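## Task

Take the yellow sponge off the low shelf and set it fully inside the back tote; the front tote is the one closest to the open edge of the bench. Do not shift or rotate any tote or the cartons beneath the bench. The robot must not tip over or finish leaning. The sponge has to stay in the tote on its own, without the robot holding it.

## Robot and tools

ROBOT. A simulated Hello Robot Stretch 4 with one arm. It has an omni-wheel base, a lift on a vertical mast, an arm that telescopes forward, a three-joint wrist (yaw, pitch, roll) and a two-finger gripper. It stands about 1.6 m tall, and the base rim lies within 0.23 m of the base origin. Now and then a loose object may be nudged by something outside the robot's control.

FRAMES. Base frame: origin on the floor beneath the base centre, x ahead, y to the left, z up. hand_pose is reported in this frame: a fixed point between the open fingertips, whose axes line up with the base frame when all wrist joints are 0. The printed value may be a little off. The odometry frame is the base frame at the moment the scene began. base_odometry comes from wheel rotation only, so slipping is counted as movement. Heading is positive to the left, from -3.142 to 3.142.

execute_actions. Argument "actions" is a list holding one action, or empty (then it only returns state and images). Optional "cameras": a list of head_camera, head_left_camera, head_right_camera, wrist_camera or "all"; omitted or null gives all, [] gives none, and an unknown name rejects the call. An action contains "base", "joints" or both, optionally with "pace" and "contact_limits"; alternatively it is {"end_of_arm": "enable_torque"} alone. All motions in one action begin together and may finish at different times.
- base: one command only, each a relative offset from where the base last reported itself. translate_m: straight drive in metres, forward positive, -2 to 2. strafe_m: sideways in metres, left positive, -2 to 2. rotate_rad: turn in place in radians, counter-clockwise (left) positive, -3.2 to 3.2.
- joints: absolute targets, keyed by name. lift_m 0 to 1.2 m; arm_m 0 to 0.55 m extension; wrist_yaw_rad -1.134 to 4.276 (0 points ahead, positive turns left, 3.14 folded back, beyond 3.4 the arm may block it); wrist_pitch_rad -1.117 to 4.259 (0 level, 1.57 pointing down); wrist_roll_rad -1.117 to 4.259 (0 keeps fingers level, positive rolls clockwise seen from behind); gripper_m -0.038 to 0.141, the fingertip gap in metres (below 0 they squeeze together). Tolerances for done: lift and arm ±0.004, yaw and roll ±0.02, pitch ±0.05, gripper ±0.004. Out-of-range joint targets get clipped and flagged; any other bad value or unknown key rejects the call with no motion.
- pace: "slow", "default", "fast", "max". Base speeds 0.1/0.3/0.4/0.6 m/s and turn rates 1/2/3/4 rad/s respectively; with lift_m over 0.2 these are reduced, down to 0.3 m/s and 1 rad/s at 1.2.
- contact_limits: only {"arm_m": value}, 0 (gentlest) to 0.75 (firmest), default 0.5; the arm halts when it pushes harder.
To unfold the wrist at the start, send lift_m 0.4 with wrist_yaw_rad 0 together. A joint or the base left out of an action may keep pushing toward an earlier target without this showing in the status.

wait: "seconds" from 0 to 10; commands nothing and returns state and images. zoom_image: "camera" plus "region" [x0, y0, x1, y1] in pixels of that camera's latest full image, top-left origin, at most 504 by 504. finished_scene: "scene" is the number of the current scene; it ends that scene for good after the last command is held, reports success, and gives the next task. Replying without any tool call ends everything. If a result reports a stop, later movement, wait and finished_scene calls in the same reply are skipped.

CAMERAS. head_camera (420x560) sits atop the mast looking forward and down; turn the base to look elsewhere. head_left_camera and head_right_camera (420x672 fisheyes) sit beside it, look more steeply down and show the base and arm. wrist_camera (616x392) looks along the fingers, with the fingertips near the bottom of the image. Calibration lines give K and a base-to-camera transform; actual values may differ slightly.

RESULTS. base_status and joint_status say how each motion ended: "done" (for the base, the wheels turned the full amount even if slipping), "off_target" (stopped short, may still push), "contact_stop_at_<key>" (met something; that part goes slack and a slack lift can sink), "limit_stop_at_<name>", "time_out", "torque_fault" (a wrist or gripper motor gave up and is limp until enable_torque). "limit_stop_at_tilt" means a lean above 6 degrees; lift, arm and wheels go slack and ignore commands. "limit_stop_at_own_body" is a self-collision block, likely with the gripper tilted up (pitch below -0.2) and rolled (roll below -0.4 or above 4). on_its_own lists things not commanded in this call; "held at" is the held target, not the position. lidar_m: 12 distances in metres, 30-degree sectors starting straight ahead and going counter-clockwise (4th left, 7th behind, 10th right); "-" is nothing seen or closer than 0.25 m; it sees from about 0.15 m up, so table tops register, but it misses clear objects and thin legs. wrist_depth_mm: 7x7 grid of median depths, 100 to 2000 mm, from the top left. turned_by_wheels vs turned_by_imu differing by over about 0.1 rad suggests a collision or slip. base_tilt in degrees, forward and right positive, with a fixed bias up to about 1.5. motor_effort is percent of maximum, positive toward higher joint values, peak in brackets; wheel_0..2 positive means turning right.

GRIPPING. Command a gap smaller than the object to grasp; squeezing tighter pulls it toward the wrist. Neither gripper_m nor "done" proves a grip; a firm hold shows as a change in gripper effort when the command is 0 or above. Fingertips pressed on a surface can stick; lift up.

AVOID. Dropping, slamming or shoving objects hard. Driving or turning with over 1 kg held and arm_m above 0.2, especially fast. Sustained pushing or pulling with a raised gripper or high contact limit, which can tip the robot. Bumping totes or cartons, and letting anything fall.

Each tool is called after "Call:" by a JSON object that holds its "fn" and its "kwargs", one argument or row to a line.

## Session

Call:
{"fn": "execute_actions", "kwargs": {
  "actions": []
}}

Scene clock: 0.00 s.
base_odometry: x=+0.000 y=+0.000 heading=+0.000 (m, m, rad; odometry frame)
turned_by_wheels: +0.000 (rad since the last result)
turned_by_imu: +0.000 (rad since the last result)
base_tilt: forward=+0.4 right=-0.6 (deg)
lidar_m: 2.37 1.43 0.99 0.94 0.96 2.18 1.61 1.69 2.00 1.23 1.27 1.68
base_status: not commanded
joint_positions: lift_m=+0.263 arm_m=-0.002 wrist_yaw_rad=+3.183 wrist_pitch_rad=-0.005 wrist_roll_rad=+0.011 gripper_m=+0.057
joint_status: not commanded
motor_effort: lift_m=+17 arm_m=-1 wrist_yaw_rad=-1 wrist_pitch_rad=-7 wrist_roll_rad=-1 gripper_m=-2 wheel_0=+0 wheel_1=-1 wheel_2=+0 (%)
hand_pose: x=-0.1225 y=+0.0753 z=+0.4423 quat_wxyz=(-0.021, +0.002, +0.006, +1.000) (m; base frame)
wrist_depth_mm: - 141 209 - - - - / - - 139 - - - - / - 107 139 - - - - / - 116 139 - - - - / 189 141 - - - - - / 206 1808 1708 1618 209 1618 1537 / 204 1229 1098 1138 1118 1008 1078
pictures: head_camera, head_left_camera, head_right_camera, wrist_camera
camera_calibration (this result's frames):
wrist_camera: T_world_to_cam=[[-0.0833632, 0.995664, -0.0412797, -0.0553046], [-0.0252679, -0.0435225, -0.998733, 0.503735], [-0.996199, -0.0822145, 0.0287866, 0.0960746], [0, 0, 0, 1]] pos_world=[0.103827, 0.0848873, 0.498048]
Images, in order (width x height): head_camera 420x560, head_left_camera 420x672, head_right_camera 420x672, wrist_camera 616x392.

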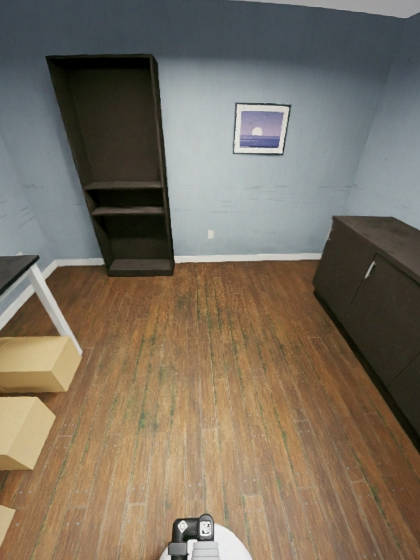

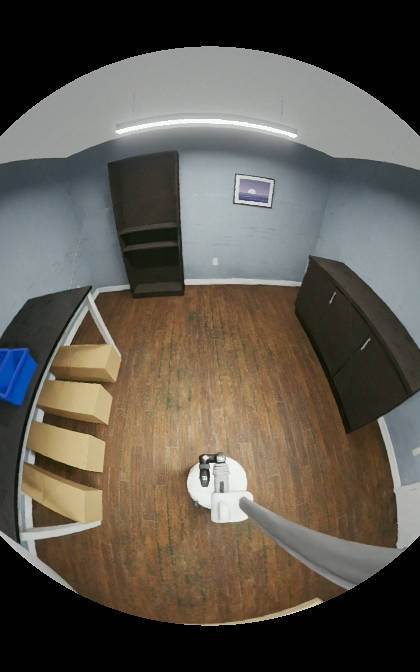

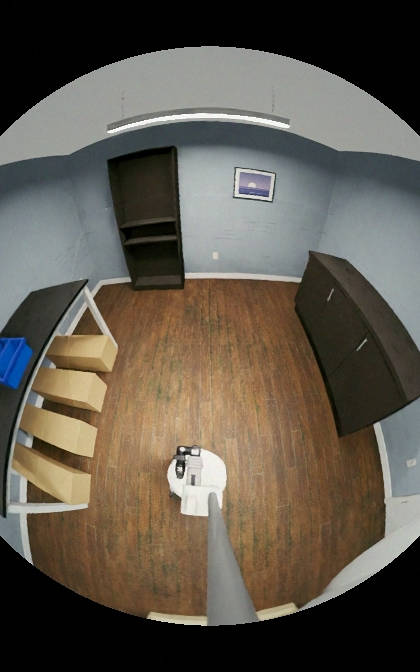

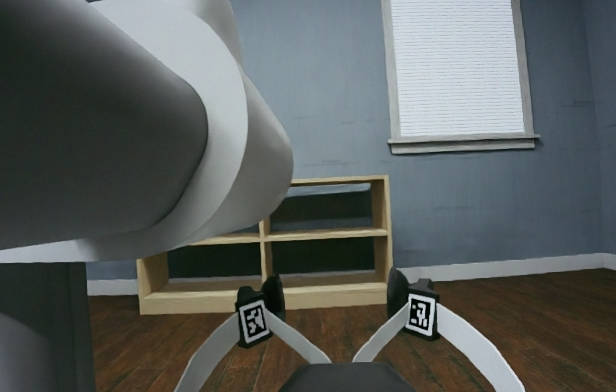

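The shelf is behind. Turn around.

Call:
{"fn": "execute_actions", "kwargs": {
  "actions": [
    {"base": {"rotate_rad": 3.1}, "joints": {"lift_m": 0.6, "wrist_yaw_rad": 0, "gripper_m": 0.14}}
  ]
}}

Scene clock: 5.70 s.
base_odometry: x=+0.000 y=+0.000 heading=+3.099 (m, m, rad; odometry frame)
turned_by_wheels: +3.099 (rad since the last result)
turned_by_imu: +3.129 (rad since the last result)
base_tilt: forward=+0.3 right=-0.7 (deg)
lidar_m: 1.64 1.67 2.03 1.25 1.26 1.66 2.36 1.46 1.00 0.92 0.94 2.19
base_status: done
joint_positions: lift_m=+0.600 arm_m=-0.001 wrist_yaw_rad=+0.000 wrist_pitch_rad=-0.005 wrist_roll_rad=+0.011 gripper_m=+0.140
joint_status: all done
motor_effort: lift_m=+23(23) arm_m=-1(1) wrist_yaw_rad=-1(8) wrist_pitch_rad=-7(6) wrist_roll_rad=-1(1) gripper_m=-6(5) wheel_0=-3(9) wheel_1=-4(8) wheel_2=-5(12) (%)
hand_pose: x=+0.4579 y=-0.0873 z=+0.7792 quat_wxyz=(+1.000, +0.006, -0.002, +0.000) (m; base frame)
wrist_depth_mm: 1808 1921 1921 1983 1983 1983 - / 1921 1921 1983 1921 1983 1983 1983 / 1808 1863 1863 1808 1921 1983 - / 1808 1863 1863 1921 1983 1863 - / 1863 1863 1921 1921 1921 1983 1921 / 1808 1661 215 1756 1921 196 1921 / 1808 1618 1708 167 1863 1808 1756
pictures: head_camera, head_left_camera, head_right_camera, wrist_camera
camera_calibration (this result's frames):
wrist_camera: T_world_to_cam=[[0.0420918, -0.998261, -0.0412797, -0.0626485], [0.027038, 0.0424393, -0.998733, 0.831354], [0.998748, 0.0409224, 0.0287773, -0.251553], [0, 0, 0, 1]] pos_world=[0.231397, -0.0875274, 0.834954]
Images, in order (width x height): head_camera 420x560, head_left_camera 420x672, head_right_camera 420x672, wrist_camera 616x392.

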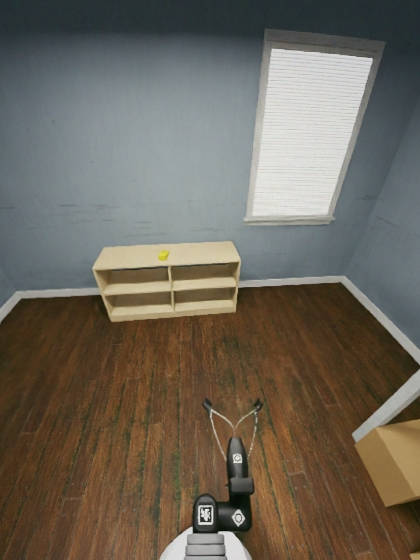

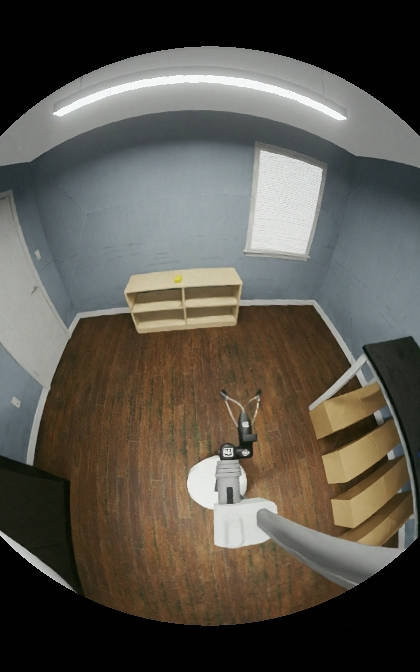

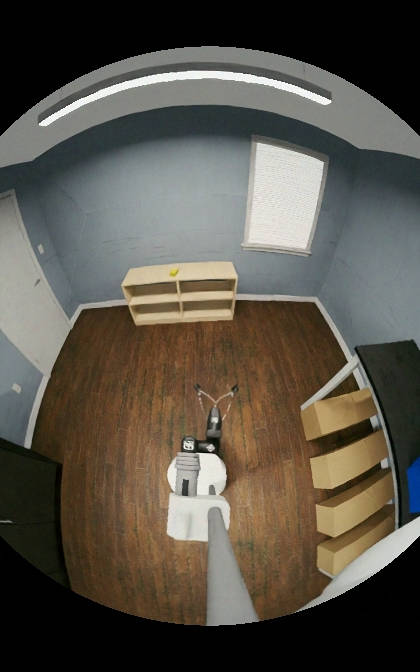

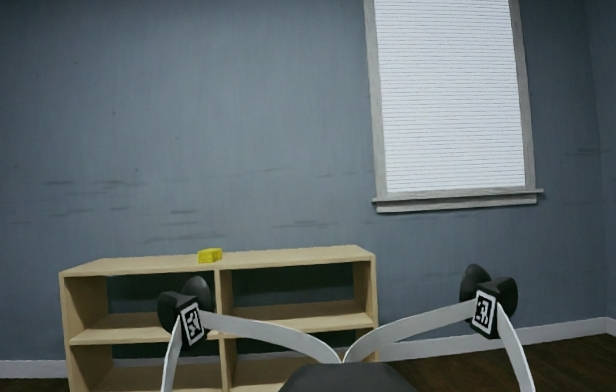

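Call:
{"fn": "execute_actions", "kwargs": {
  "actions": [
    {"base": {"rotate_rad": 0.11}}
  ],
  "cameras": []
}}

Call:
{"fn": "execute_actions", "kwargs": {
  "actions": [
    {"base": {"strafe_m": 0.28}, "pace": "fast"}
  ],
  "cameras": []
}}

Call:
{"fn": "execute_actions", "kwargs": {
  "actions": [
    {"base": {"translate_m": 1.2}, "joints": {"lift_m": 0.85, "wrist_pitch_rad": 1.57}, "pace": "fast"}
  ],
  "cameras": ["head_camera", "wrist_camera"]
}}

Scene clock: 18.63 s.
base_odometry: x=+0.000 y=+0.000 heading=-3.074 (m, m, rad; odometry frame)
turned_by_wheels: +0.110 (rad since the last result)
turned_by_imu: +0.111 (rad since the last result)
base_tilt: forward=+0.3 right=-0.6 (deg)
lidar_m: 1.64 1.73 1.95 1.24 1.31 1.83 2.37 1.33 0.97 0.93 0.99 1.71
base_status: done
joint_positions: lift_m=+0.600 arm_m=-0.001 wrist_yaw_rad=+0.000 wrist_pitch_rad=-0.005 wrist_roll_rad=+0.011 gripper_m=+0.140
joint_status: not commanded
motor_effort: lift_m=+23(23) arm_m=-1(1) wrist_yaw_rad=-1(2) wrist_pitch_rad=-6(6) wrist_roll_rad=-1(1) gripper_m=+2(2) wheel_0=+0(2) wheel_1=-1(8) wheel_2=-2(9) (%)
hand_pose: x=+0.4579 y=-0.0874 z=+0.7792 quat_wxyz=(+1.000, +0.006, -0.002, +0.000) (m; base frame)
wrist_depth_mm: - 1983 1921 1921 1863 1863 1808 / 1921 1921 1983 1983 1863 1863 1808 / 1983 1983 1863 1921 1808 1921 1863 / 1921 1983 1983 1921 1863 1863 1863 / 1921 1983 1863 1863 1808 1863 1808 / 1983 1618 214 1708 1661 196 1863 / 1921 1756 1756 167 1499 1756 1756
pictures: none
No camera images: the call's "cameras" was empty. Leave "cameras" out to get every camera's image.

Scene clock: 20.47 s.
base_odometry: x=+0.019 y=-0.279 heading=-3.074 (m, m, rad; odometry frame)
turned_by_wheels: +0.000 (rad since the last result)
turned_by_imu: +0.001 (rad since the last result)
base_tilt: forward=+0.3 right=-0.6 (deg)
lidar_m: 1.64 1.72 1.66 0.96 1.00 1.43 2.42 1.71 1.26 1.21 1.27 1.71
base_status: done
joint_positions: lift_m=+0.600 arm_m=-0.001 wrist_yaw_rad=+0.000 wrist_pitch_rad=-0.005 wrist_roll_rad=+0.011 gripper_m=+0.140
joint_status: not commanded
motor_effort: lift_m=+23(23) arm_m=-1(1) wrist_yaw_rad=-1(0) wrist_pitch_rad=-7(7) wrist_roll_rad=-1(1) gripper_m=+0(2) wheel_0=+1(9) wheel_1=-2(14) wheel_2=+0(1) (%)
hand_pose: x=+0.4579 y=-0.0874 z=+0.7792 quat_wxyz=(+1.000, +0.006, -0.002, +0.000) (m; base frame)
wrist_depth_mm: 1921 1921 1921 1921 1808 1863 1863 / 1983 1983 1921 1921 1921 1863 1808 / - 1983 1921 1921 1863 1863 1808 / 1983 1983 1921 1921 1863 1808 1808 / 1921 1983 1921 1863 1808 1863 1863 / 1863 1921 215 1756 1661 196 1808 / 1983 1921 1708 167 1708 1499 1808
pictures: none
No camera images: the call's "cameras" was empty. Leave "cameras" out to get every camera's image.

Scene clock: 24.77 s.
base_odometry: x=-1.179 y=-0.360 heading=-3.074 (m, m, rad; odometry frame)
turned_by_wheels: +0.000 (rad since the last result)
turned_by_imu: -0.003 (rad since the last result)
base_tilt: forward=+0.3 right=-0.6 (deg)
lidar_m: 0.45 0.48 0.64 1.56 1.66 1.65 3.71 1.75 1.44 2.17 0.65 0.46
base_status: done
joint_positions: lift_m=+0.850 arm_m=-0.001 wrist_yaw_rad=+0.000 wrist_pitch_rad=+1.570 wrist_roll_rad=+0.011 gripper_m=+0.140
joint_status: all done
motor_effort: lift_m=+23(22) arm_m=-1(1) wrist_yaw_rad=+0(0) wrist_pitch_rad=+1(5) wrist_roll_rad=-1(1) gripper_m=-2(2) wheel_0=+0(8) wheel_1=+0(9) wheel_2=+1(15) (%)
hand_pose: x=+0.1697 y=-0.0874 z=+0.7393 quat_wxyz=(+0.707, +0.004, +0.707, -0.004) (m; base frame)
wrist_depth_mm: 647 640 634 627 609 615 609 / 647 647 904 891 878 878 854 / 1008 991 991 960 960 960 960 / 1008 1008 991 960 960 960 931 / 1008 991 788 750 960 960 946 / 1008 1008 215 759 759 197 931 / 1008 976 778 167 946 946 931
pictures: head_camera, wrist_camera
camera_calibration (this result's frames):
wrist_camera: T_world_to_cam=[[-0.0415612, -0.998269, -0.0416196, -0.0378086], [-0.998822, 0.0425555, -0.023298, 0.252234], [0.0250288, 0.0406023, -0.998862, 0.962435], [0, 0, 0, 1]] pos_world=[0.226277, -0.0875542, 0.965642]
Images, in order (width x height): head_camera 420x560, wrist_camera 616x392.

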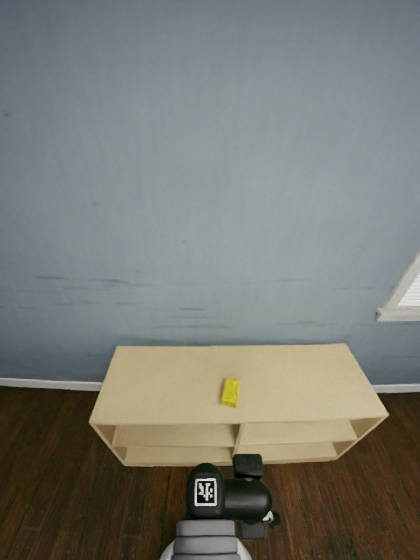

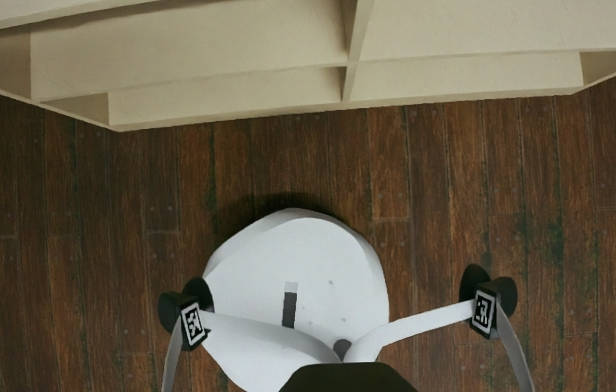

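Call:
{"fn": "execute_actions", "kwargs": {
  "actions": [
    {"joints": {"arm_m": 0.3}}
  ],
  "cameras": ["wrist_camera"]
}}

Scene clock: 32.17 s.
base_odometry: x=-1.179 y=-0.360 heading=-3.074 (m, m, rad; odometry frame)
turned_by_wheels: +0.000 (rad since the last result)
turned_by_imu: +0.001 (rad since the last result)
base_tilt: forward=+0.3 right=-0.6 (deg)
lidar_m: 0.44 0.46 0.66 1.56 1.65 1.64 3.72 1.75 1.42 2.17 0.65 0.47
base_status: not commanded
joint_positions: lift_m=+0.850 arm_m=+0.299 wrist_yaw_rad=+0.000 wrist_pitch_rad=+1.570 wrist_roll_rad=+0.011 gripper_m=+0.140
joint_status: all done
motor_effort: lift_m=+23(23) arm_m=+4(6) wrist_yaw_rad=-1(0) wrist_pitch_rad=+0(0) wrist_roll_rad=-1(1) gripper_m=-2(0) wheel_0=-1(0) wheel_1=-1(0) wheel_2=+1(1) (%)
hand_pose: x=+0.4704 y=-0.0874 z=+0.7393 quat_wxyz=(+0.707, +0.004, +0.707, -0.004) (m; base frame)
wrist_depth_mm: 368 364 357 355 349 345 343 / 366 364 357 353 349 349 340 / 366 362 357 355 345 345 343 / 366 364 357 349 347 345 340 / 364 362 351 353 343 345 342 / 1008 1008 216 960 946 196 946 / 1008 1008 976 167 960 946 946
pictures: wrist_camera
camera_calibration (this result's frames):
wrist_camera: T_world_to_cam=[[-0.0412934, -0.99828, -0.0416157, -0.0254388], [-0.998836, 0.0422836, -0.0232023, 0.552543], [0.0249221, 0.0406091, -0.998864, 0.95496], [0, 0, 0, 1]] pos_world=[0.52705, -0.0875387, 0.965637]
Images, in order (width x height): wrist_camera 616x392.

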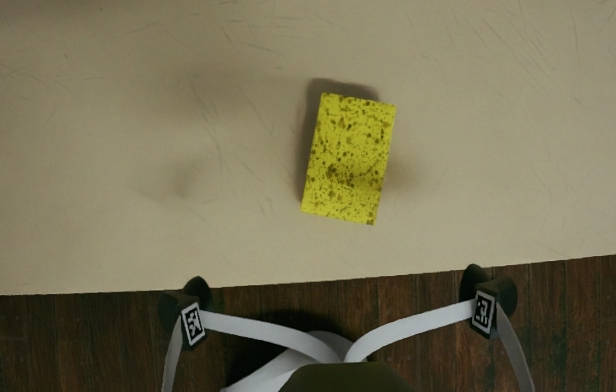

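Call:
{"fn": "execute_actions", "kwargs": {
  "actions": [
    {"base": {"strafe_m": -0.015}, "joints": {"arm_m": 0.392, "wrist_roll_rad": 0.2}}
  ],
  "cameras": []
}}

Call:
{"fn": "execute_actions", "kwargs": {
  "actions": [
    {"joints": {"lift_m": 0.77}}
  ],
  "cameras": ["wrist_camera"]
}}

Scene clock: 41.13 s.
base_odometry: x=-1.180 y=-0.345 heading=-3.074 (m, m, rad; odometry frame)
turned_by_wheels: +0.000 (rad since the last result)
turned_by_imu: +0.001 (rad since the last result)
base_tilt: forward=+0.3 right=-0.6 (deg)
lidar_m: 0.44 0.47 0.63 1.56 1.68 1.63 3.72 1.73 1.42 2.14 0.65 0.45
base_status: done
joint_positions: lift_m=+0.850 arm_m=+0.391 wrist_yaw_rad=+0.000 wrist_pitch_rad=+1.570 wrist_roll_rad=+0.200 gripper_m=+0.140
joint_status: all done
motor_effort: lift_m=+23(23) arm_m=+4(2) wrist_yaw_rad=-1(0) wrist_pitch_rad=+0(0) wrist_roll_rad=+0(3) gripper_m=+1(1) wheel_0=+1(6) wheel_1=-3(10) wheel_2=+0(2) (%)
hand_pose: x=+0.5624 y=-0.0874 z=+0.7393 quat_wxyz=(+0.704, +0.070, +0.703, -0.070) (m; base frame)
wrist_depth_mm: 410 436 357 353 349 345 343 / 368 359 357 353 351 345 342 / 364 364 359 353 347 345 345 / 364 362 357 353 349 345 342 / 364 359 357 307 347 345 342 / 366 362 214 307 345 198 342 / 364 359 357 167 349 946 946
pictures: none
No camera images: the call's "cameras" was empty. Leave "cameras" out to get every camera's image.

Scene clock: 42.43 s.
base_odometry: x=-1.180 y=-0.345 heading=-3.074 (m, m, rad; odometry frame)
turned_by_wheels: +0.000 (rad since the last result)
turned_by_imu: +0.000 (rad since the last result)
base_tilt: forward=+0.3 right=-0.6 (deg)
lidar_m: 0.44 0.46 0.64 1.57 1.67 1.65 3.71 1.75 1.42 2.15 0.65 0.47
base_status: not commanded
joint_positions: lift_m=+0.770 arm_m=+0.391 wrist_yaw_rad=+0.000 wrist_pitch_rad=+1.570 wrist_roll_rad=+0.200 gripper_m=+0.140
joint_status: all done
motor_effort: lift_m=+14(22) arm_m=+4(4) wrist_yaw_rad=-1(1) wrist_pitch_rad=+0(1) wrist_roll_rad=+1(0) gripper_m=-1(0) wheel_0=+1(1) wheel_1=-3(3) wheel_2=+0(0) (%)
hand_pose: x=+0.5624 y=-0.0874 z=+0.6601 quat_wxyz=(+0.704, +0.070, +0.703, -0.070) (m; base frame)
wrist_depth_mm: 281 281 277 272 272 266 265 / 282 279 276 274 270 268 265 / 283 281 277 273 271 267 266 / 281 278 277 272 268 267 264 / 281 281 276 228 270 266 264 / 282 277 216 227 226 197 264 / 282 278 276 167 268 266 265
pictures: wrist_camera
camera_calibration (this result's frames):
wrist_camera: T_world_to_cam=[[-0.227351, -0.972917, -0.0417671, 0.0820248], [-0.973288, 0.228428, -0.0230611, 0.644387], [0.0319773, 0.0354085, -0.998861, 0.869139], [0, 0, 0, 1]] pos_world=[0.618029, -0.0981675, 0.886436]
Images, in order (width x height): wrist_camera 616x392.

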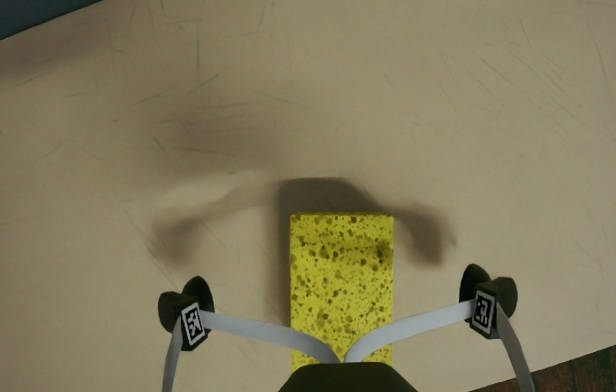

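Call:
{"fn": "execute_actions", "kwargs": {
  "actions": [
    {"joints": {"lift_m": 0.747}}
  ],
  "cameras": []
}}

Call:
{"fn": "execute_actions", "kwargs": {
  "actions": [
    {"joints": {"gripper_m": 0.03}}
  ],
  "cameras": ["wrist_camera"]
}}

Call:
{"fn": "execute_actions", "kwargs": {
  "actions": [
    {"joints": {"lift_m": 0.85}}
  ],
  "cameras": []
}}

Call:
{"fn": "execute_actions", "kwargs": {
  "actions": [
    {"base": {"rotate_rad": -1.56}, "joints": {"arm_m": 0.05, "wrist_roll_rad": 0}}
  ]
}}

Scene clock: 48.47 s.
base_odometry: x=-1.180 y=-0.345 heading=-3.074 (m, m, rad; odometry frame)
turned_by_wheels: +0.000 (rad since the last result)
turned_by_imu: +0.001 (rad since the last result)
base_tilt: forward=+0.3 right=-0.5 (deg)
lidar_m: 0.44 0.48 0.62 1.57 1.67 1.63 3.74 1.73 1.42 2.16 0.65 0.46
base_status: not commanded
joint_positions: lift_m=+0.747 arm_m=+0.391 wrist_yaw_rad=+0.000 wrist_pitch_rad=+1.570 wrist_roll_rad=+0.200 gripper_m=+0.140
joint_status: all done
motor_effort: lift_m=+13(12) arm_m=+4(4) wrist_yaw_rad=-2(1) wrist_pitch_rad=-2(0) wrist_roll_rad=+0(0) gripper_m=+1(1) wheel_0=+1(1) wheel_1=-3(3) wheel_2=+0(0) (%)
hand_pose: x=+0.5624 y=-0.0874 z=+0.6371 quat_wxyz=(+0.704, +0.070, +0.703, -0.070) (m; base frame)
wrist_depth_mm: 259 256 252 251 247 245 242 / 258 255 253 251 247 246 243 / 258 256 252 250 248 244 242 / 258 255 252 250 246 244 242 / 257 255 251 205 202 244 242 / 258 255 216 204 202 197 242 / 258 256 251 167 202 244 242
pictures: none
No camera images: the call's "cameras" was empty. Leave "cameras" out to get every camera's image.

Scene clock: 50.57 s.
base_odometry: x=-1.180 y=-0.345 heading=-3.074 (m, m, rad; odometry frame)
turned_by_wheels: +0.000 (rad since the last result)
turned_by_imu: +0.000 (rad since the last result)
base_tilt: forward=+0.3 right=-0.6 (deg)
lidar_m: 0.43 0.48 0.63 1.56 1.68 1.66 3.71 1.75 1.44 2.16 0.65 0.47
base_status: not commanded
joint_positions: lift_m=+0.747 arm_m=+0.391 wrist_yaw_rad=+0.000 wrist_pitch_rad=+1.570 wrist_roll_rad=+0.200 gripper_m=+0.030
joint_status: all done
motor_effort: lift_m=+13(13) arm_m=+4(4) wrist_yaw_rad=-1(1) wrist_pitch_rad=+0(0) wrist_roll_rad=+0(0) gripper_m=-16(13) wheel_0=+1(1) wheel_1=-3(3) wheel_2=+0(0) (%)
hand_pose: x=+0.5624 y=-0.0874 z=+0.6371 quat_wxyz=(+0.704, +0.070, +0.703, -0.070) (m; base frame)
wrist_depth_mm: 258 256 252 250 248 245 243 / 259 256 253 250 246 245 244 / 258 255 253 249 248 244 242 / 257 254 252 251 248 244 241 / 258 255 252 195 194 246 242 / 258 255 250 195 193 243 241 / 257 253 253 194 193 208 241
pictures: wrist_camera
camera_calibration (this result's frames):
wrist_camera: T_world_to_cam=[[-0.227352, -0.972917, -0.0417671, 0.081065], [-0.973288, 0.228428, -0.0230609, 0.643858], [0.0319772, 0.0354085, -0.998861, 0.846177], [0, 0, 0, 1]] pos_world=[0.618031, -0.0981675, 0.863447]
Images, in order (width x height): wrist_camera 616x392.

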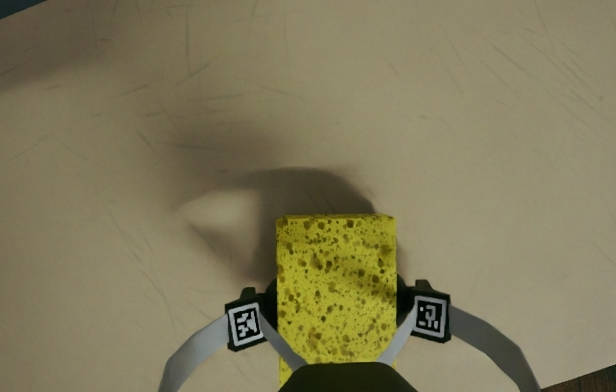

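Scene clock: 52.03 s.
base_odometry: x=-1.180 y=-0.345 heading=-3.074 (m, m, rad; odometry frame)
turned_by_wheels: +0.000 (rad since the last result)
turned_by_imu: +0.000 (rad since the last result)
base_tilt: forward=+0.3 right=-0.5 (deg)
lidar_m: 0.44 0.48 0.65 1.57 1.66 1.65 3.70 1.72 1.41 2.15 0.66 0.47
base_status: not commanded
joint_positions: lift_m=+0.850 arm_m=+0.391 wrist_yaw_rad=+0.000 wrist_pitch_rad=+1.570 wrist_roll_rad=+0.200 gripper_m=+0.030
joint_status: all done
motor_effort: lift_m=+24(26) arm_m=+4(4) wrist_yaw_rad=-1(1) wrist_pitch_rad=-1(1) wrist_roll_rad=+0(0) gripper_m=-17(15) wheel_0=+1(1) wheel_1=-3(3) wheel_2=+0(0) (%)
hand_pose: x=+0.5624 y=-0.0874 z=+0.7393 quat_wxyz=(+0.704, +0.070, +0.703, -0.070) (m; base frame)
wrist_depth_mm: 413 436 359 353 349 345 345 / 368 359 355 355 349 343 345 / 366 362 357 355 351 343 342 / 364 362 355 351 347 345 342 / 364 362 355 195 194 345 342 / 366 359 355 194 193 343 340 / 364 359 355 193 193 259 960
pictures: none
No camera images: the call's "cameras" was empty. Leave "cameras" out to get every camera's image.

Scene clock: 54.17 s.
base_odometry: x=-1.180 y=-0.345 heading=+1.649 (m, m, rad; odometry frame)
turned_by_wheels: -1.560 (rad since the last result)
turned_by_imu: -1.574 (rad since the last result)
base_tilt: forward=+0.3 right=-0.6 (deg)
lidar_m: 2.14 0.65 0.46 0.44 0.48 0.66 1.57 1.67 1.64 3.60 1.73 1.40
base_status: done
joint_positions: lift_m=+0.850 arm_m=+0.051 wrist_yaw_rad=+0.000 wrist_pitch_rad=+1.570 wrist_roll_rad=+0.000 gripper_m=+0.030
joint_status: all done
motor_effort: lift_m=+23(24) arm_m=-4(0) wrist_yaw_rad=+0(2) wrist_pitch_rad=-1(0) wrist_roll_rad=-2(6) gripper_m=-13(13) wheel_0=+2(3) wheel_1=+1(10) wheel_2=+1(9) (%)
hand_pose: x=+0.2218 y=-0.0874 z=+0.7393 quat_wxyz=(+0.707, +0.000, +0.707, +0.000) (m; base frame)
wrist_depth_mm: 854 991 991 960 991 960 931 / 917 991 991 976 960 976 946 / 931 1008 976 960 976 946 931 / 931 1008 991 976 976 976 960 / 917 991 976 195 193 960 931 / 931 991 778 195 192 931 946 / 931 946 759 193 193 559 917
pictures: head_camera, head_left_camera, head_right_camera, wrist_camera
camera_calibration (this result's frames):
wrist_camera: T_world_to_cam=[[-0.0305289, -0.998668, -0.0415964, -0.0381424], [-0.999241, 0.0315009, -0.0229172, 0.303141], [0.024197, 0.0408652, -0.998872, 0.961325], [0, 0, 0, 1]] pos_world=[0.278485, -0.0869255, 0.965601]
Images, in order (width x height): head_camera 420x560, head_left_camera 420x672, head_right_camera 420x672, wrist_camera 616x392.

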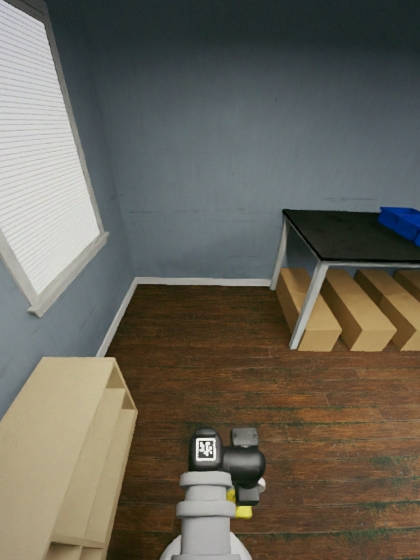

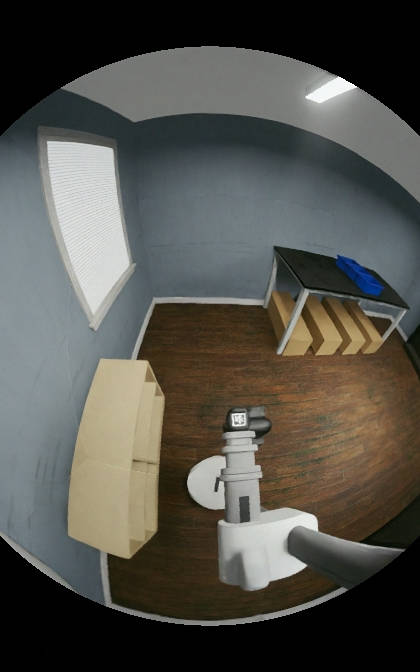

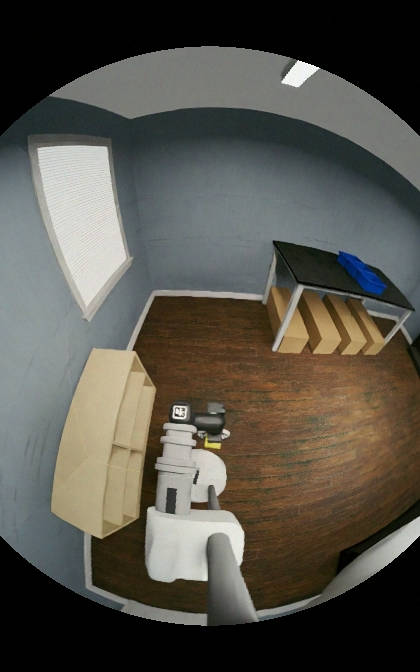

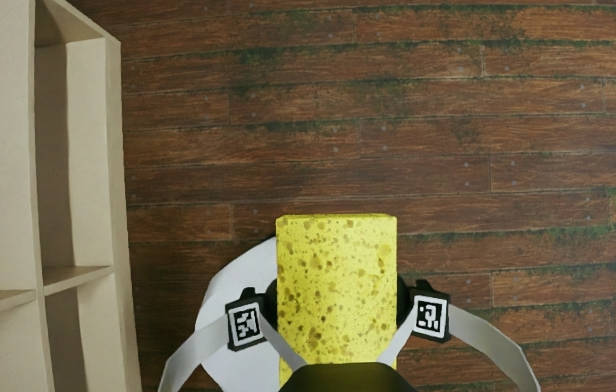

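Call:
{"fn": "execute_actions", "kwargs": {
  "actions": [
    {"base": {"strafe_m": -1.6}, "pace": "fast"}
  ],
  "cameras": ["head_camera", "head_left_camera", "head_right_camera"]
}}

Scene clock: 64.43 s.
base_odometry: x=+0.415 y=-0.220 heading=+1.649 (m, m, rad; odometry frame)
turned_by_wheels: +0.000 (rad since the last result)
turned_by_imu: -0.002 (rad since the last result)
base_tilt: forward=+0.4 right=-0.5 (deg)
lidar_m: 1.19 1.25 2.14 2.04 2.25 1.01 0.98 1.01 1.45 2.02 2.05 1.24
base_status: done
joint_positions: lift_m=+0.850 arm_m=+0.051 wrist_yaw_rad=+0.000 wrist_pitch_rad=+1.570 wrist_roll_rad=+0.000 gripper_m=+0.030
joint_status: not commanded
motor_effort: lift_m=+22(24) arm_m=-4(4) wrist_yaw_rad=-1(1) wrist_pitch_rad=+0(1) wrist_roll_rad=-2(2) gripper_m=-12(14) wheel_0=-2(10) wheel_1=+1(11) wheel_2=+0(2) (%)
hand_pose: x=+0.2218 y=-0.0874 z=+0.7394 quat_wxyz=(+0.707, +0.000, +0.707, +0.000) (m; base frame)
wrist_depth_mm: 1025 1008 1008 976 960 946 946 / 1008 1008 991 960 976 960 946 / 1008 991 991 976 960 960 946 / 1008 1008 991 976 946 976 946 / 1008 991 991 195 193 946 946 / 1008 991 768 195 193 960 931 / 1008 991 759 193 193 554 960
pictures: head_camera, head_left_camera, head_right_camera
Images, in order (width x height): head_camera 420x560, head_left_camera 420x672, head_right_camera 420x672.

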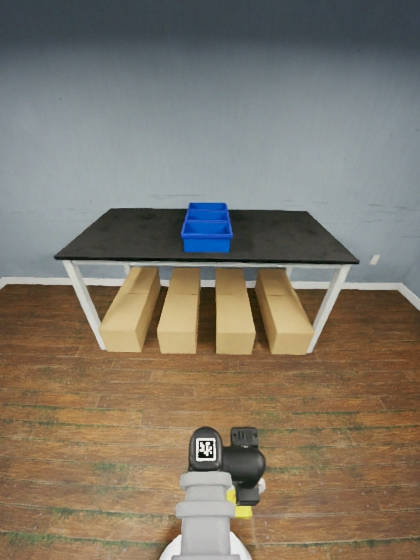

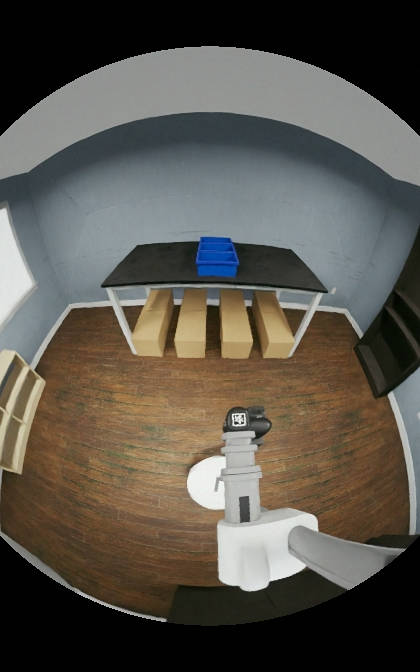

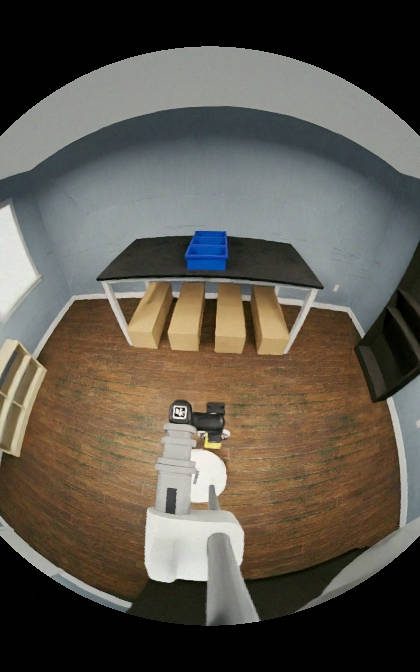

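Call:
{"fn": "execute_actions", "kwargs": {
  "actions": [
    {"base": {"strafe_m": 0.1}}
  ],
  "cameras": []
}}

Call:
{"fn": "execute_actions", "kwargs": {
  "actions": [
    {"base": {"translate_m": 0.8}, "joints": {"lift_m": 1.2, "arm_m": 0.0}, "pace": "fast"}
  ],
  "cameras": ["head_left_camera", "head_right_camera", "wrist_camera"]
}}

Scene clock: 71.27 s.
base_odometry: x=+0.316 y=-0.228 heading=+1.649 (m, m, rad; odometry frame)
turned_by_wheels: +0.000 (rad since the last result)
turned_by_imu: +0.001 (rad since the last result)
base_tilt: forward=+0.4 right=-0.6 (deg)
lidar_m: 1.19 1.26 2.06 1.94 2.27 1.69 0.96 1.03 1.44 2.12 2.12 1.25
base_status: done
joint_positions: lift_m=+0.850 arm_m=+0.051 wrist_yaw_rad=+0.000 wrist_pitch_rad=+1.570 wrist_roll_rad=+0.000 gripper_m=+0.030
joint_status: not commanded
motor_effort: lift_m=+22(22) arm_m=-4(4) wrist_yaw_rad=-1(1) wrist_pitch_rad=+1(0) wrist_roll_rad=-2(2) gripper_m=-13(14) wheel_0=+0(6) wheel_1=+2(10) wheel_2=+0(1) (%)
hand_pose: x=+0.2218 y=-0.0874 z=+0.7394 quat_wxyz=(+0.707, +0.000, +0.707, +0.000) (m; base frame)
wrist_depth_mm: 1025 1008 976 960 960 946 960 / 1008 991 991 991 960 960 931 / 1025 991 991 976 976 960 960 / 1008 991 991 991 991 946 946 / 991 1008 976 195 194 946 946 / 1008 1008 768 195 192 946 946 / 991 991 759 193 193 559 960
pictures: none
No camera images: the call's "cameras" was empty. Leave "cameras" out to get every camera's image.

Scene clock: 74.73 s.
base_odometry: x=+0.253 y=+0.569 heading=+1.649 (m, m, rad; odometry frame)
turned_by_wheels: +0.000 (rad since the last result)
turned_by_imu: -0.002 (rad since the last result)
base_tilt: forward=+0.4 right=-0.6 (deg)
lidar_m: 0.39 0.40 0.58 1.95 2.05 2.56 1.80 1.86 2.46 2.05 0.57 0.41
base_status: done
joint_positions: lift_m=+1.200 arm_m=+0.001 wrist_yaw_rad=+0.000 wrist_pitch_rad=+1.570 wrist_roll_rad=+0.000 gripper_m=+0.030
joint_status: all done
motor_effort: lift_m=+23(29) arm_m=-4(4) wrist_yaw_rad=-1(1) wrist_pitch_rad=-1(1) wrist_roll_rad=-2(2) gripper_m=-15(15) wheel_0=+1(6) wheel_1=+2(8) wheel_2=-2(14) (%)
hand_pose: x=+0.1718 y=-0.0874 z=+1.0893 quat_wxyz=(+0.707, +0.000, +0.707, +0.000) (m; base frame)
wrist_depth_mm: 415 410 410 399 399 399 399 / 1098 1098 1078 1336 1042 1138 1042 / 1098 1182 1308 1336 1205 1308 1308 / 1397 1366 1336 1336 1366 1281 1308 / 1397 1366 1336 195 194 1281 1308 / 1397 1366 1366 195 193 1308 1281 / 1366 1366 1366 194 193 732 1308
pictures: head_left_camera, head_right_camera, wrist_camera
camera_calibration (this result's frames):
wrist_camera: T_world_to_cam=[[-0.030392, -0.998672, -0.0415996, -0.02513], [-0.999243, 0.0313684, -0.0230231, 0.26129], [0.0242974, 0.0408684, -0.998869, 1.31214], [0, 0, 0, 1]] pos_world=[0.228447, -0.086918, 1.31563]
Images, in order (width x height): head_left_camera 420x672, head_right_camera 420x672, wrist_camera 616x392.

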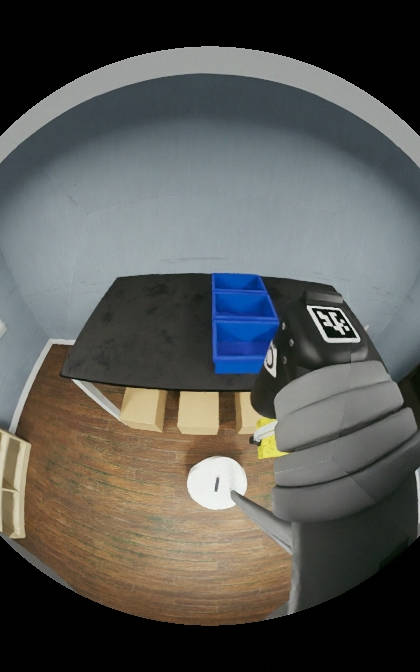

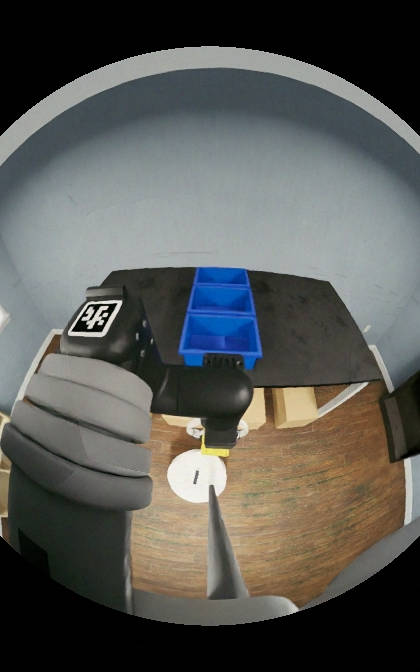

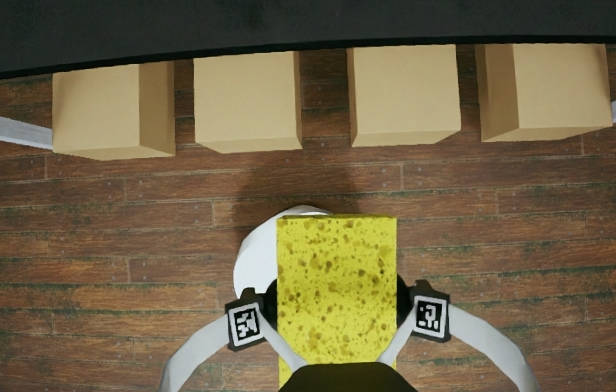

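Call:
{"fn": "execute_actions", "kwargs": {
  "actions": [
    {"base": {"translate_m": 0.14}, "joints": {"wrist_pitch_rad": 0.9}, "pace": "slow"}
  ],
  "cameras": ["head_left_camera", "head_right_camera", "wrist_camera"]
}}

Scene clock: 84.77 s.
base_odometry: x=+0.242 y=+0.709 heading=+1.649 (m, m, rad; odometry frame)
turned_by_wheels: +0.000 (rad since the last result)
turned_by_imu: +0.001 (rad since the last result)
base_tilt: forward=+0.3 right=-0.6 (deg)
lidar_m: 0.25 0.27 0.37 1.99 2.06 2.68 1.93 2.04 2.46 0.96 0.36 0.27
base_status: done
joint_positions: lift_m=+1.200 arm_m=+0.001 wrist_yaw_rad=+0.000 wrist_pitch_rad=+0.902 wrist_roll_rad=+0.000 gripper_m=+0.030
joint_status: all done
motor_effort: lift_m=+23(23) arm_m=-4(4) wrist_yaw_rad=+0(0) wrist_pitch_rad=-7(4) wrist_roll_rad=-2(2) gripper_m=-17(15) wheel_0=+3(3) wheel_1=+3(6) wheel_2=-6(10) (%)
hand_pose: x=+0.3504 y=-0.0874 z=+1.1515 quat_wxyz=(+0.900, +0.000, +0.436, +0.000) (m; base frame)
wrist_depth_mm: 946 946 917 723 723 866 854 / 842 809 768 574 574 732 723 / 715 691 634 627 609 627 621 / 621 609 449 433 430 544 544 / 544 530 466 195 193 452 492 / 484 477 342 196 193 343 445 / 445 439 306 193 193 234 407
pictures: head_left_camera, head_right_camera, wrist_camera
camera_calibration (this result's frames):
wrist_camera: T_world_to_cam=[[0.00189178, -0.998672, -0.0514827, -0.0170522], [-0.770233, 0.0313786, -0.636991, 1.06793], [0.63776, 0.0408587, -0.769151, 0.890371], [0, 0, 0, 1]] pos_world=[0.254747, -0.0869192, 1.36422]
Images, in order (width x height): head_left_camera 420x672, head_right_camera 420x672, wrist_camera 616x392.

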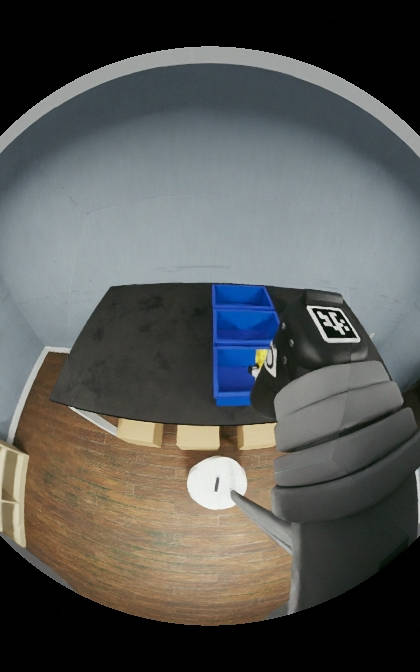

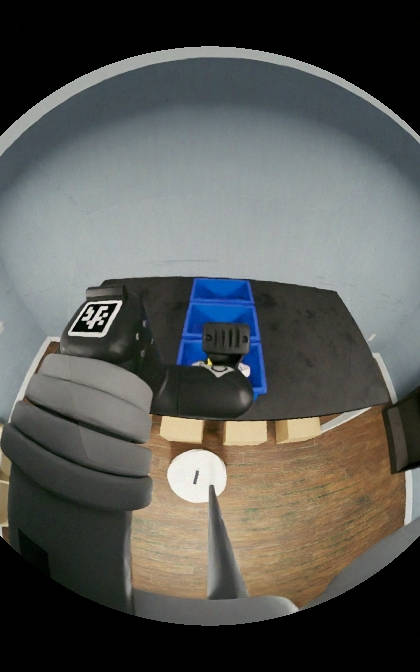

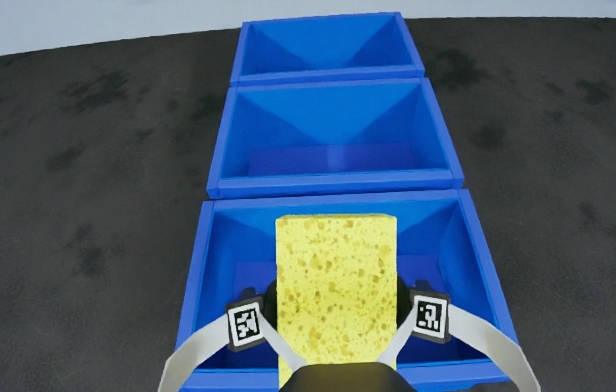

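Call:
{"fn": "execute_actions", "kwargs": {
  "actions": [
    {"joints": {"arm_m": 0.55}}
  ],
  "cameras": []
}}

Call:
{"fn": "execute_actions", "kwargs": {
  "actions": [
    {"joints": {"wrist_pitch_rad": 1.05}}
  ],
  "cameras": ["head_right_camera", "wrist_camera"]
}}

Scene clock: 101.80 s.
base_odometry: x=+0.242 y=+0.709 heading=+1.649 (m, m, rad; odometry frame)
turned_by_wheels: +0.000 (rad since the last result)
turned_by_imu: +0.001 (rad since the last result)
base_tilt: forward=+0.3 right=-0.6 (deg)
lidar_m: 0.25 0.28 0.38 1.99 2.06 2.67 1.94 2.03 2.47 0.97 0.36 0.25
base_status: not commanded
joint_positions: lift_m=+1.200 arm_m=+0.548 wrist_yaw_rad=+0.000 wrist_pitch_rad=+0.901 wrist_roll_rad=+0.000 gripper_m=+0.030
joint_status: all done
joint sent to its limit — the command would take arm_m past its upper limit, so that joint was sent only as far as its limit.
motor_effort: lift_m=+23(23) arm_m=+4(7) wrist_yaw_rad=-1(1) wrist_pitch_rad=-3(7) wrist_roll_rad=-2(2) gripper_m=-15(12) wheel_0=+3(3) wheel_1=+3(3) wheel_2=-6(6) (%)
hand_pose: x=+0.8976 y=-0.0874 z=+1.1516 quat_wxyz=(+0.900, +0.000, +0.436, +0.000) (m; base frame)
wrist_depth_mm: 394 394 397 402 397 392 397 / 436 445 452 452 449 445 445 / 517 521 521 521 521 525 521 / 591 585 580 574 559 559 544 / 539 539 521 195 194 500 488 / 480 477 345 195 193 332 442 / 442 436 332 193 193 241 407
pictures: none
No camera images: the call's "cameras" was empty. Leave "cameras" out to get every camera's image.

Scene clock: 102.40 s.
base_odometry: x=+0.242 y=+0.709 heading=+1.649 (m, m, rad; odometry frame)
turned_by_wheels: +0.000 (rad since the last result)
turned_by_imu: +0.000 (rad since the last result)
base_tilt: forward=+0.4 right=-0.6 (deg)
lidar_m: 0.25 0.27 0.39 1.99 2.05 2.68 1.94 2.05 2.47 0.97 0.38 0.25
base_status: not commanded
joint_positions: lift_m=+1.200 arm_m=+0.548 wrist_yaw_rad=+0.000 wrist_pitch_rad=+1.051 wrist_roll_rad=+0.000 gripper_m=+0.030
joint_status: all done
motor_effort: lift_m=+23(23) arm_m=+4(4) wrist_yaw_rad=-1(2) wrist_pitch_rad=-2(2) wrist_roll_rad=-1(1) gripper_m=-17(14) wheel_0=+4(3) wheel_1=+3(3) wheel_2=-6(6) (%)
hand_pose: x=+0.8619 y=-0.0874 z=+1.1275 quat_wxyz=(+0.865, +0.000, +0.501, +0.000) (m; base frame)
wrist_depth_mm: 433 436 436 445 439 439 436 / 496 508 508 508 512 508 508 / 574 569 559 559 549 535 530 / 535 525 512 504 500 492 480 / 484 480 362 195 194 359 445 / 445 442 317 195 193 307 410 / 413 410 319 193 193 231 379
pictures: head_right_camera, wrist_camera
camera_calibration (this result's frames):
wrist_camera: T_world_to_cam=[[-0.00558332, -0.998676, -0.0511298, -0.0132025], [-0.856061, 0.0312005, -0.515933, 1.38407], [0.516845, 0.0408896, -0.855102, 0.746859], [0, 0, 0, 1]] pos_world=[0.798762, -0.0869073, 1.35205]
Images, in order (width x height): head_right_camera 420x672, wrist_camera 616x392.

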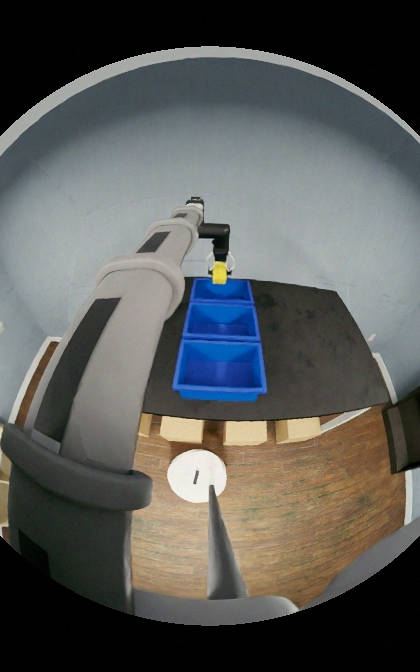

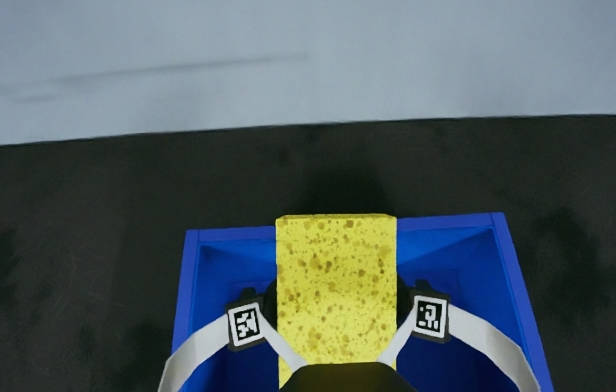

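Call:
{"fn": "execute_actions", "kwargs": {
  "actions": [
    {"joints": {"lift_m": 1.06}}
  ],
  "cameras": ["head_right_camera", "head_left_camera", "wrist_camera"]
}}

Scene clock: 111.00 s.
base_odometry: x=+0.242 y=+0.709 heading=+1.649 (m, m, rad; odometry frame)
turned_by_wheels: +0.000 (rad since the last result)
turned_by_imu: +0.001 (rad since the last result)
base_tilt: forward=+0.3 right=-0.6 (deg)
lidar_m: 0.25 0.27 0.40 1.98 2.04 2.69 1.93 2.02 2.48 0.94 0.37 0.26
base_status: not commanded
joint_positions: lift_m=+1.060 arm_m=+0.548 wrist_yaw_rad=+0.000 wrist_pitch_rad=+1.051 wrist_roll_rad=+0.000 gripper_m=+0.030
joint_status: all done
motor_effort: lift_m=+13(21) arm_m=+4(4) wrist_yaw_rad=-1(1) wrist_pitch_rad=-2(3) wrist_roll_rad=-1(1) gripper_m=-12(9) wheel_0=+3(3) wheel_1=+3(3) wheel_2=-6(5) (%)
hand_pose: x=+0.8619 y=-0.0874 z=+0.9883 quat_wxyz=(+0.865, +0.000, +0.502, +0.000) (m; base frame)
wrist_depth_mm: 433 430 436 436 436 427 424 / 445 436 427 413 407 402 399 / 399 387 233 228 229 224 224 / 362 237 270 263 277 282 246 / 329 218 315 195 193 300 248 / 300 213 290 196 193 277 251 / 170 201 266 193 193 215 250
pictures: head_left_camera, head_right_camera, wrist_camera
camera_calibration (this result's frames):
wrist_camera: T_world_to_cam=[[-0.00559246, -0.998676, -0.0511288, -0.0203143], [-0.856151, 0.0312007, -0.515783, 1.31213], [0.516696, 0.0408895, -0.855192, 0.628048], [0, 0, 0, 1]] pos_world=[0.79876, -0.0869074, 1.21284]
Images, in order (width x height): head_left_camera 420x672, head_right_camera 420x672, wrist_camera 616x392.

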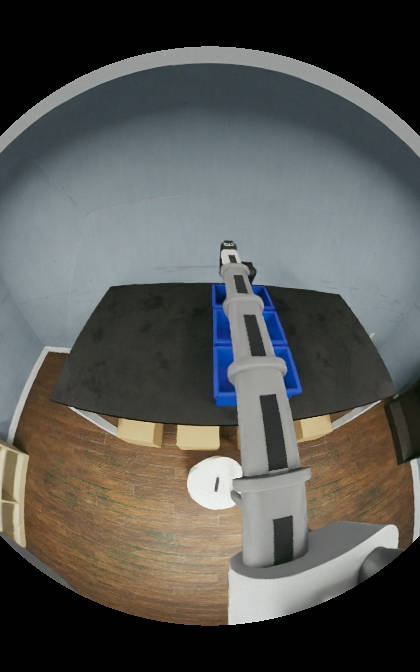

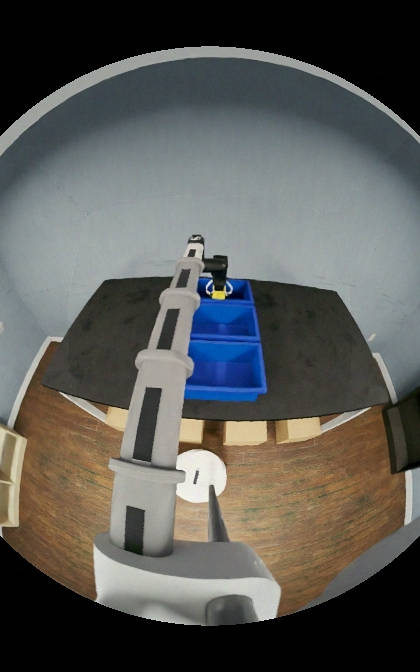

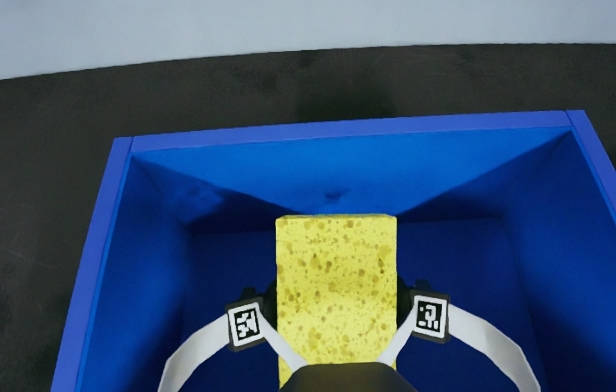

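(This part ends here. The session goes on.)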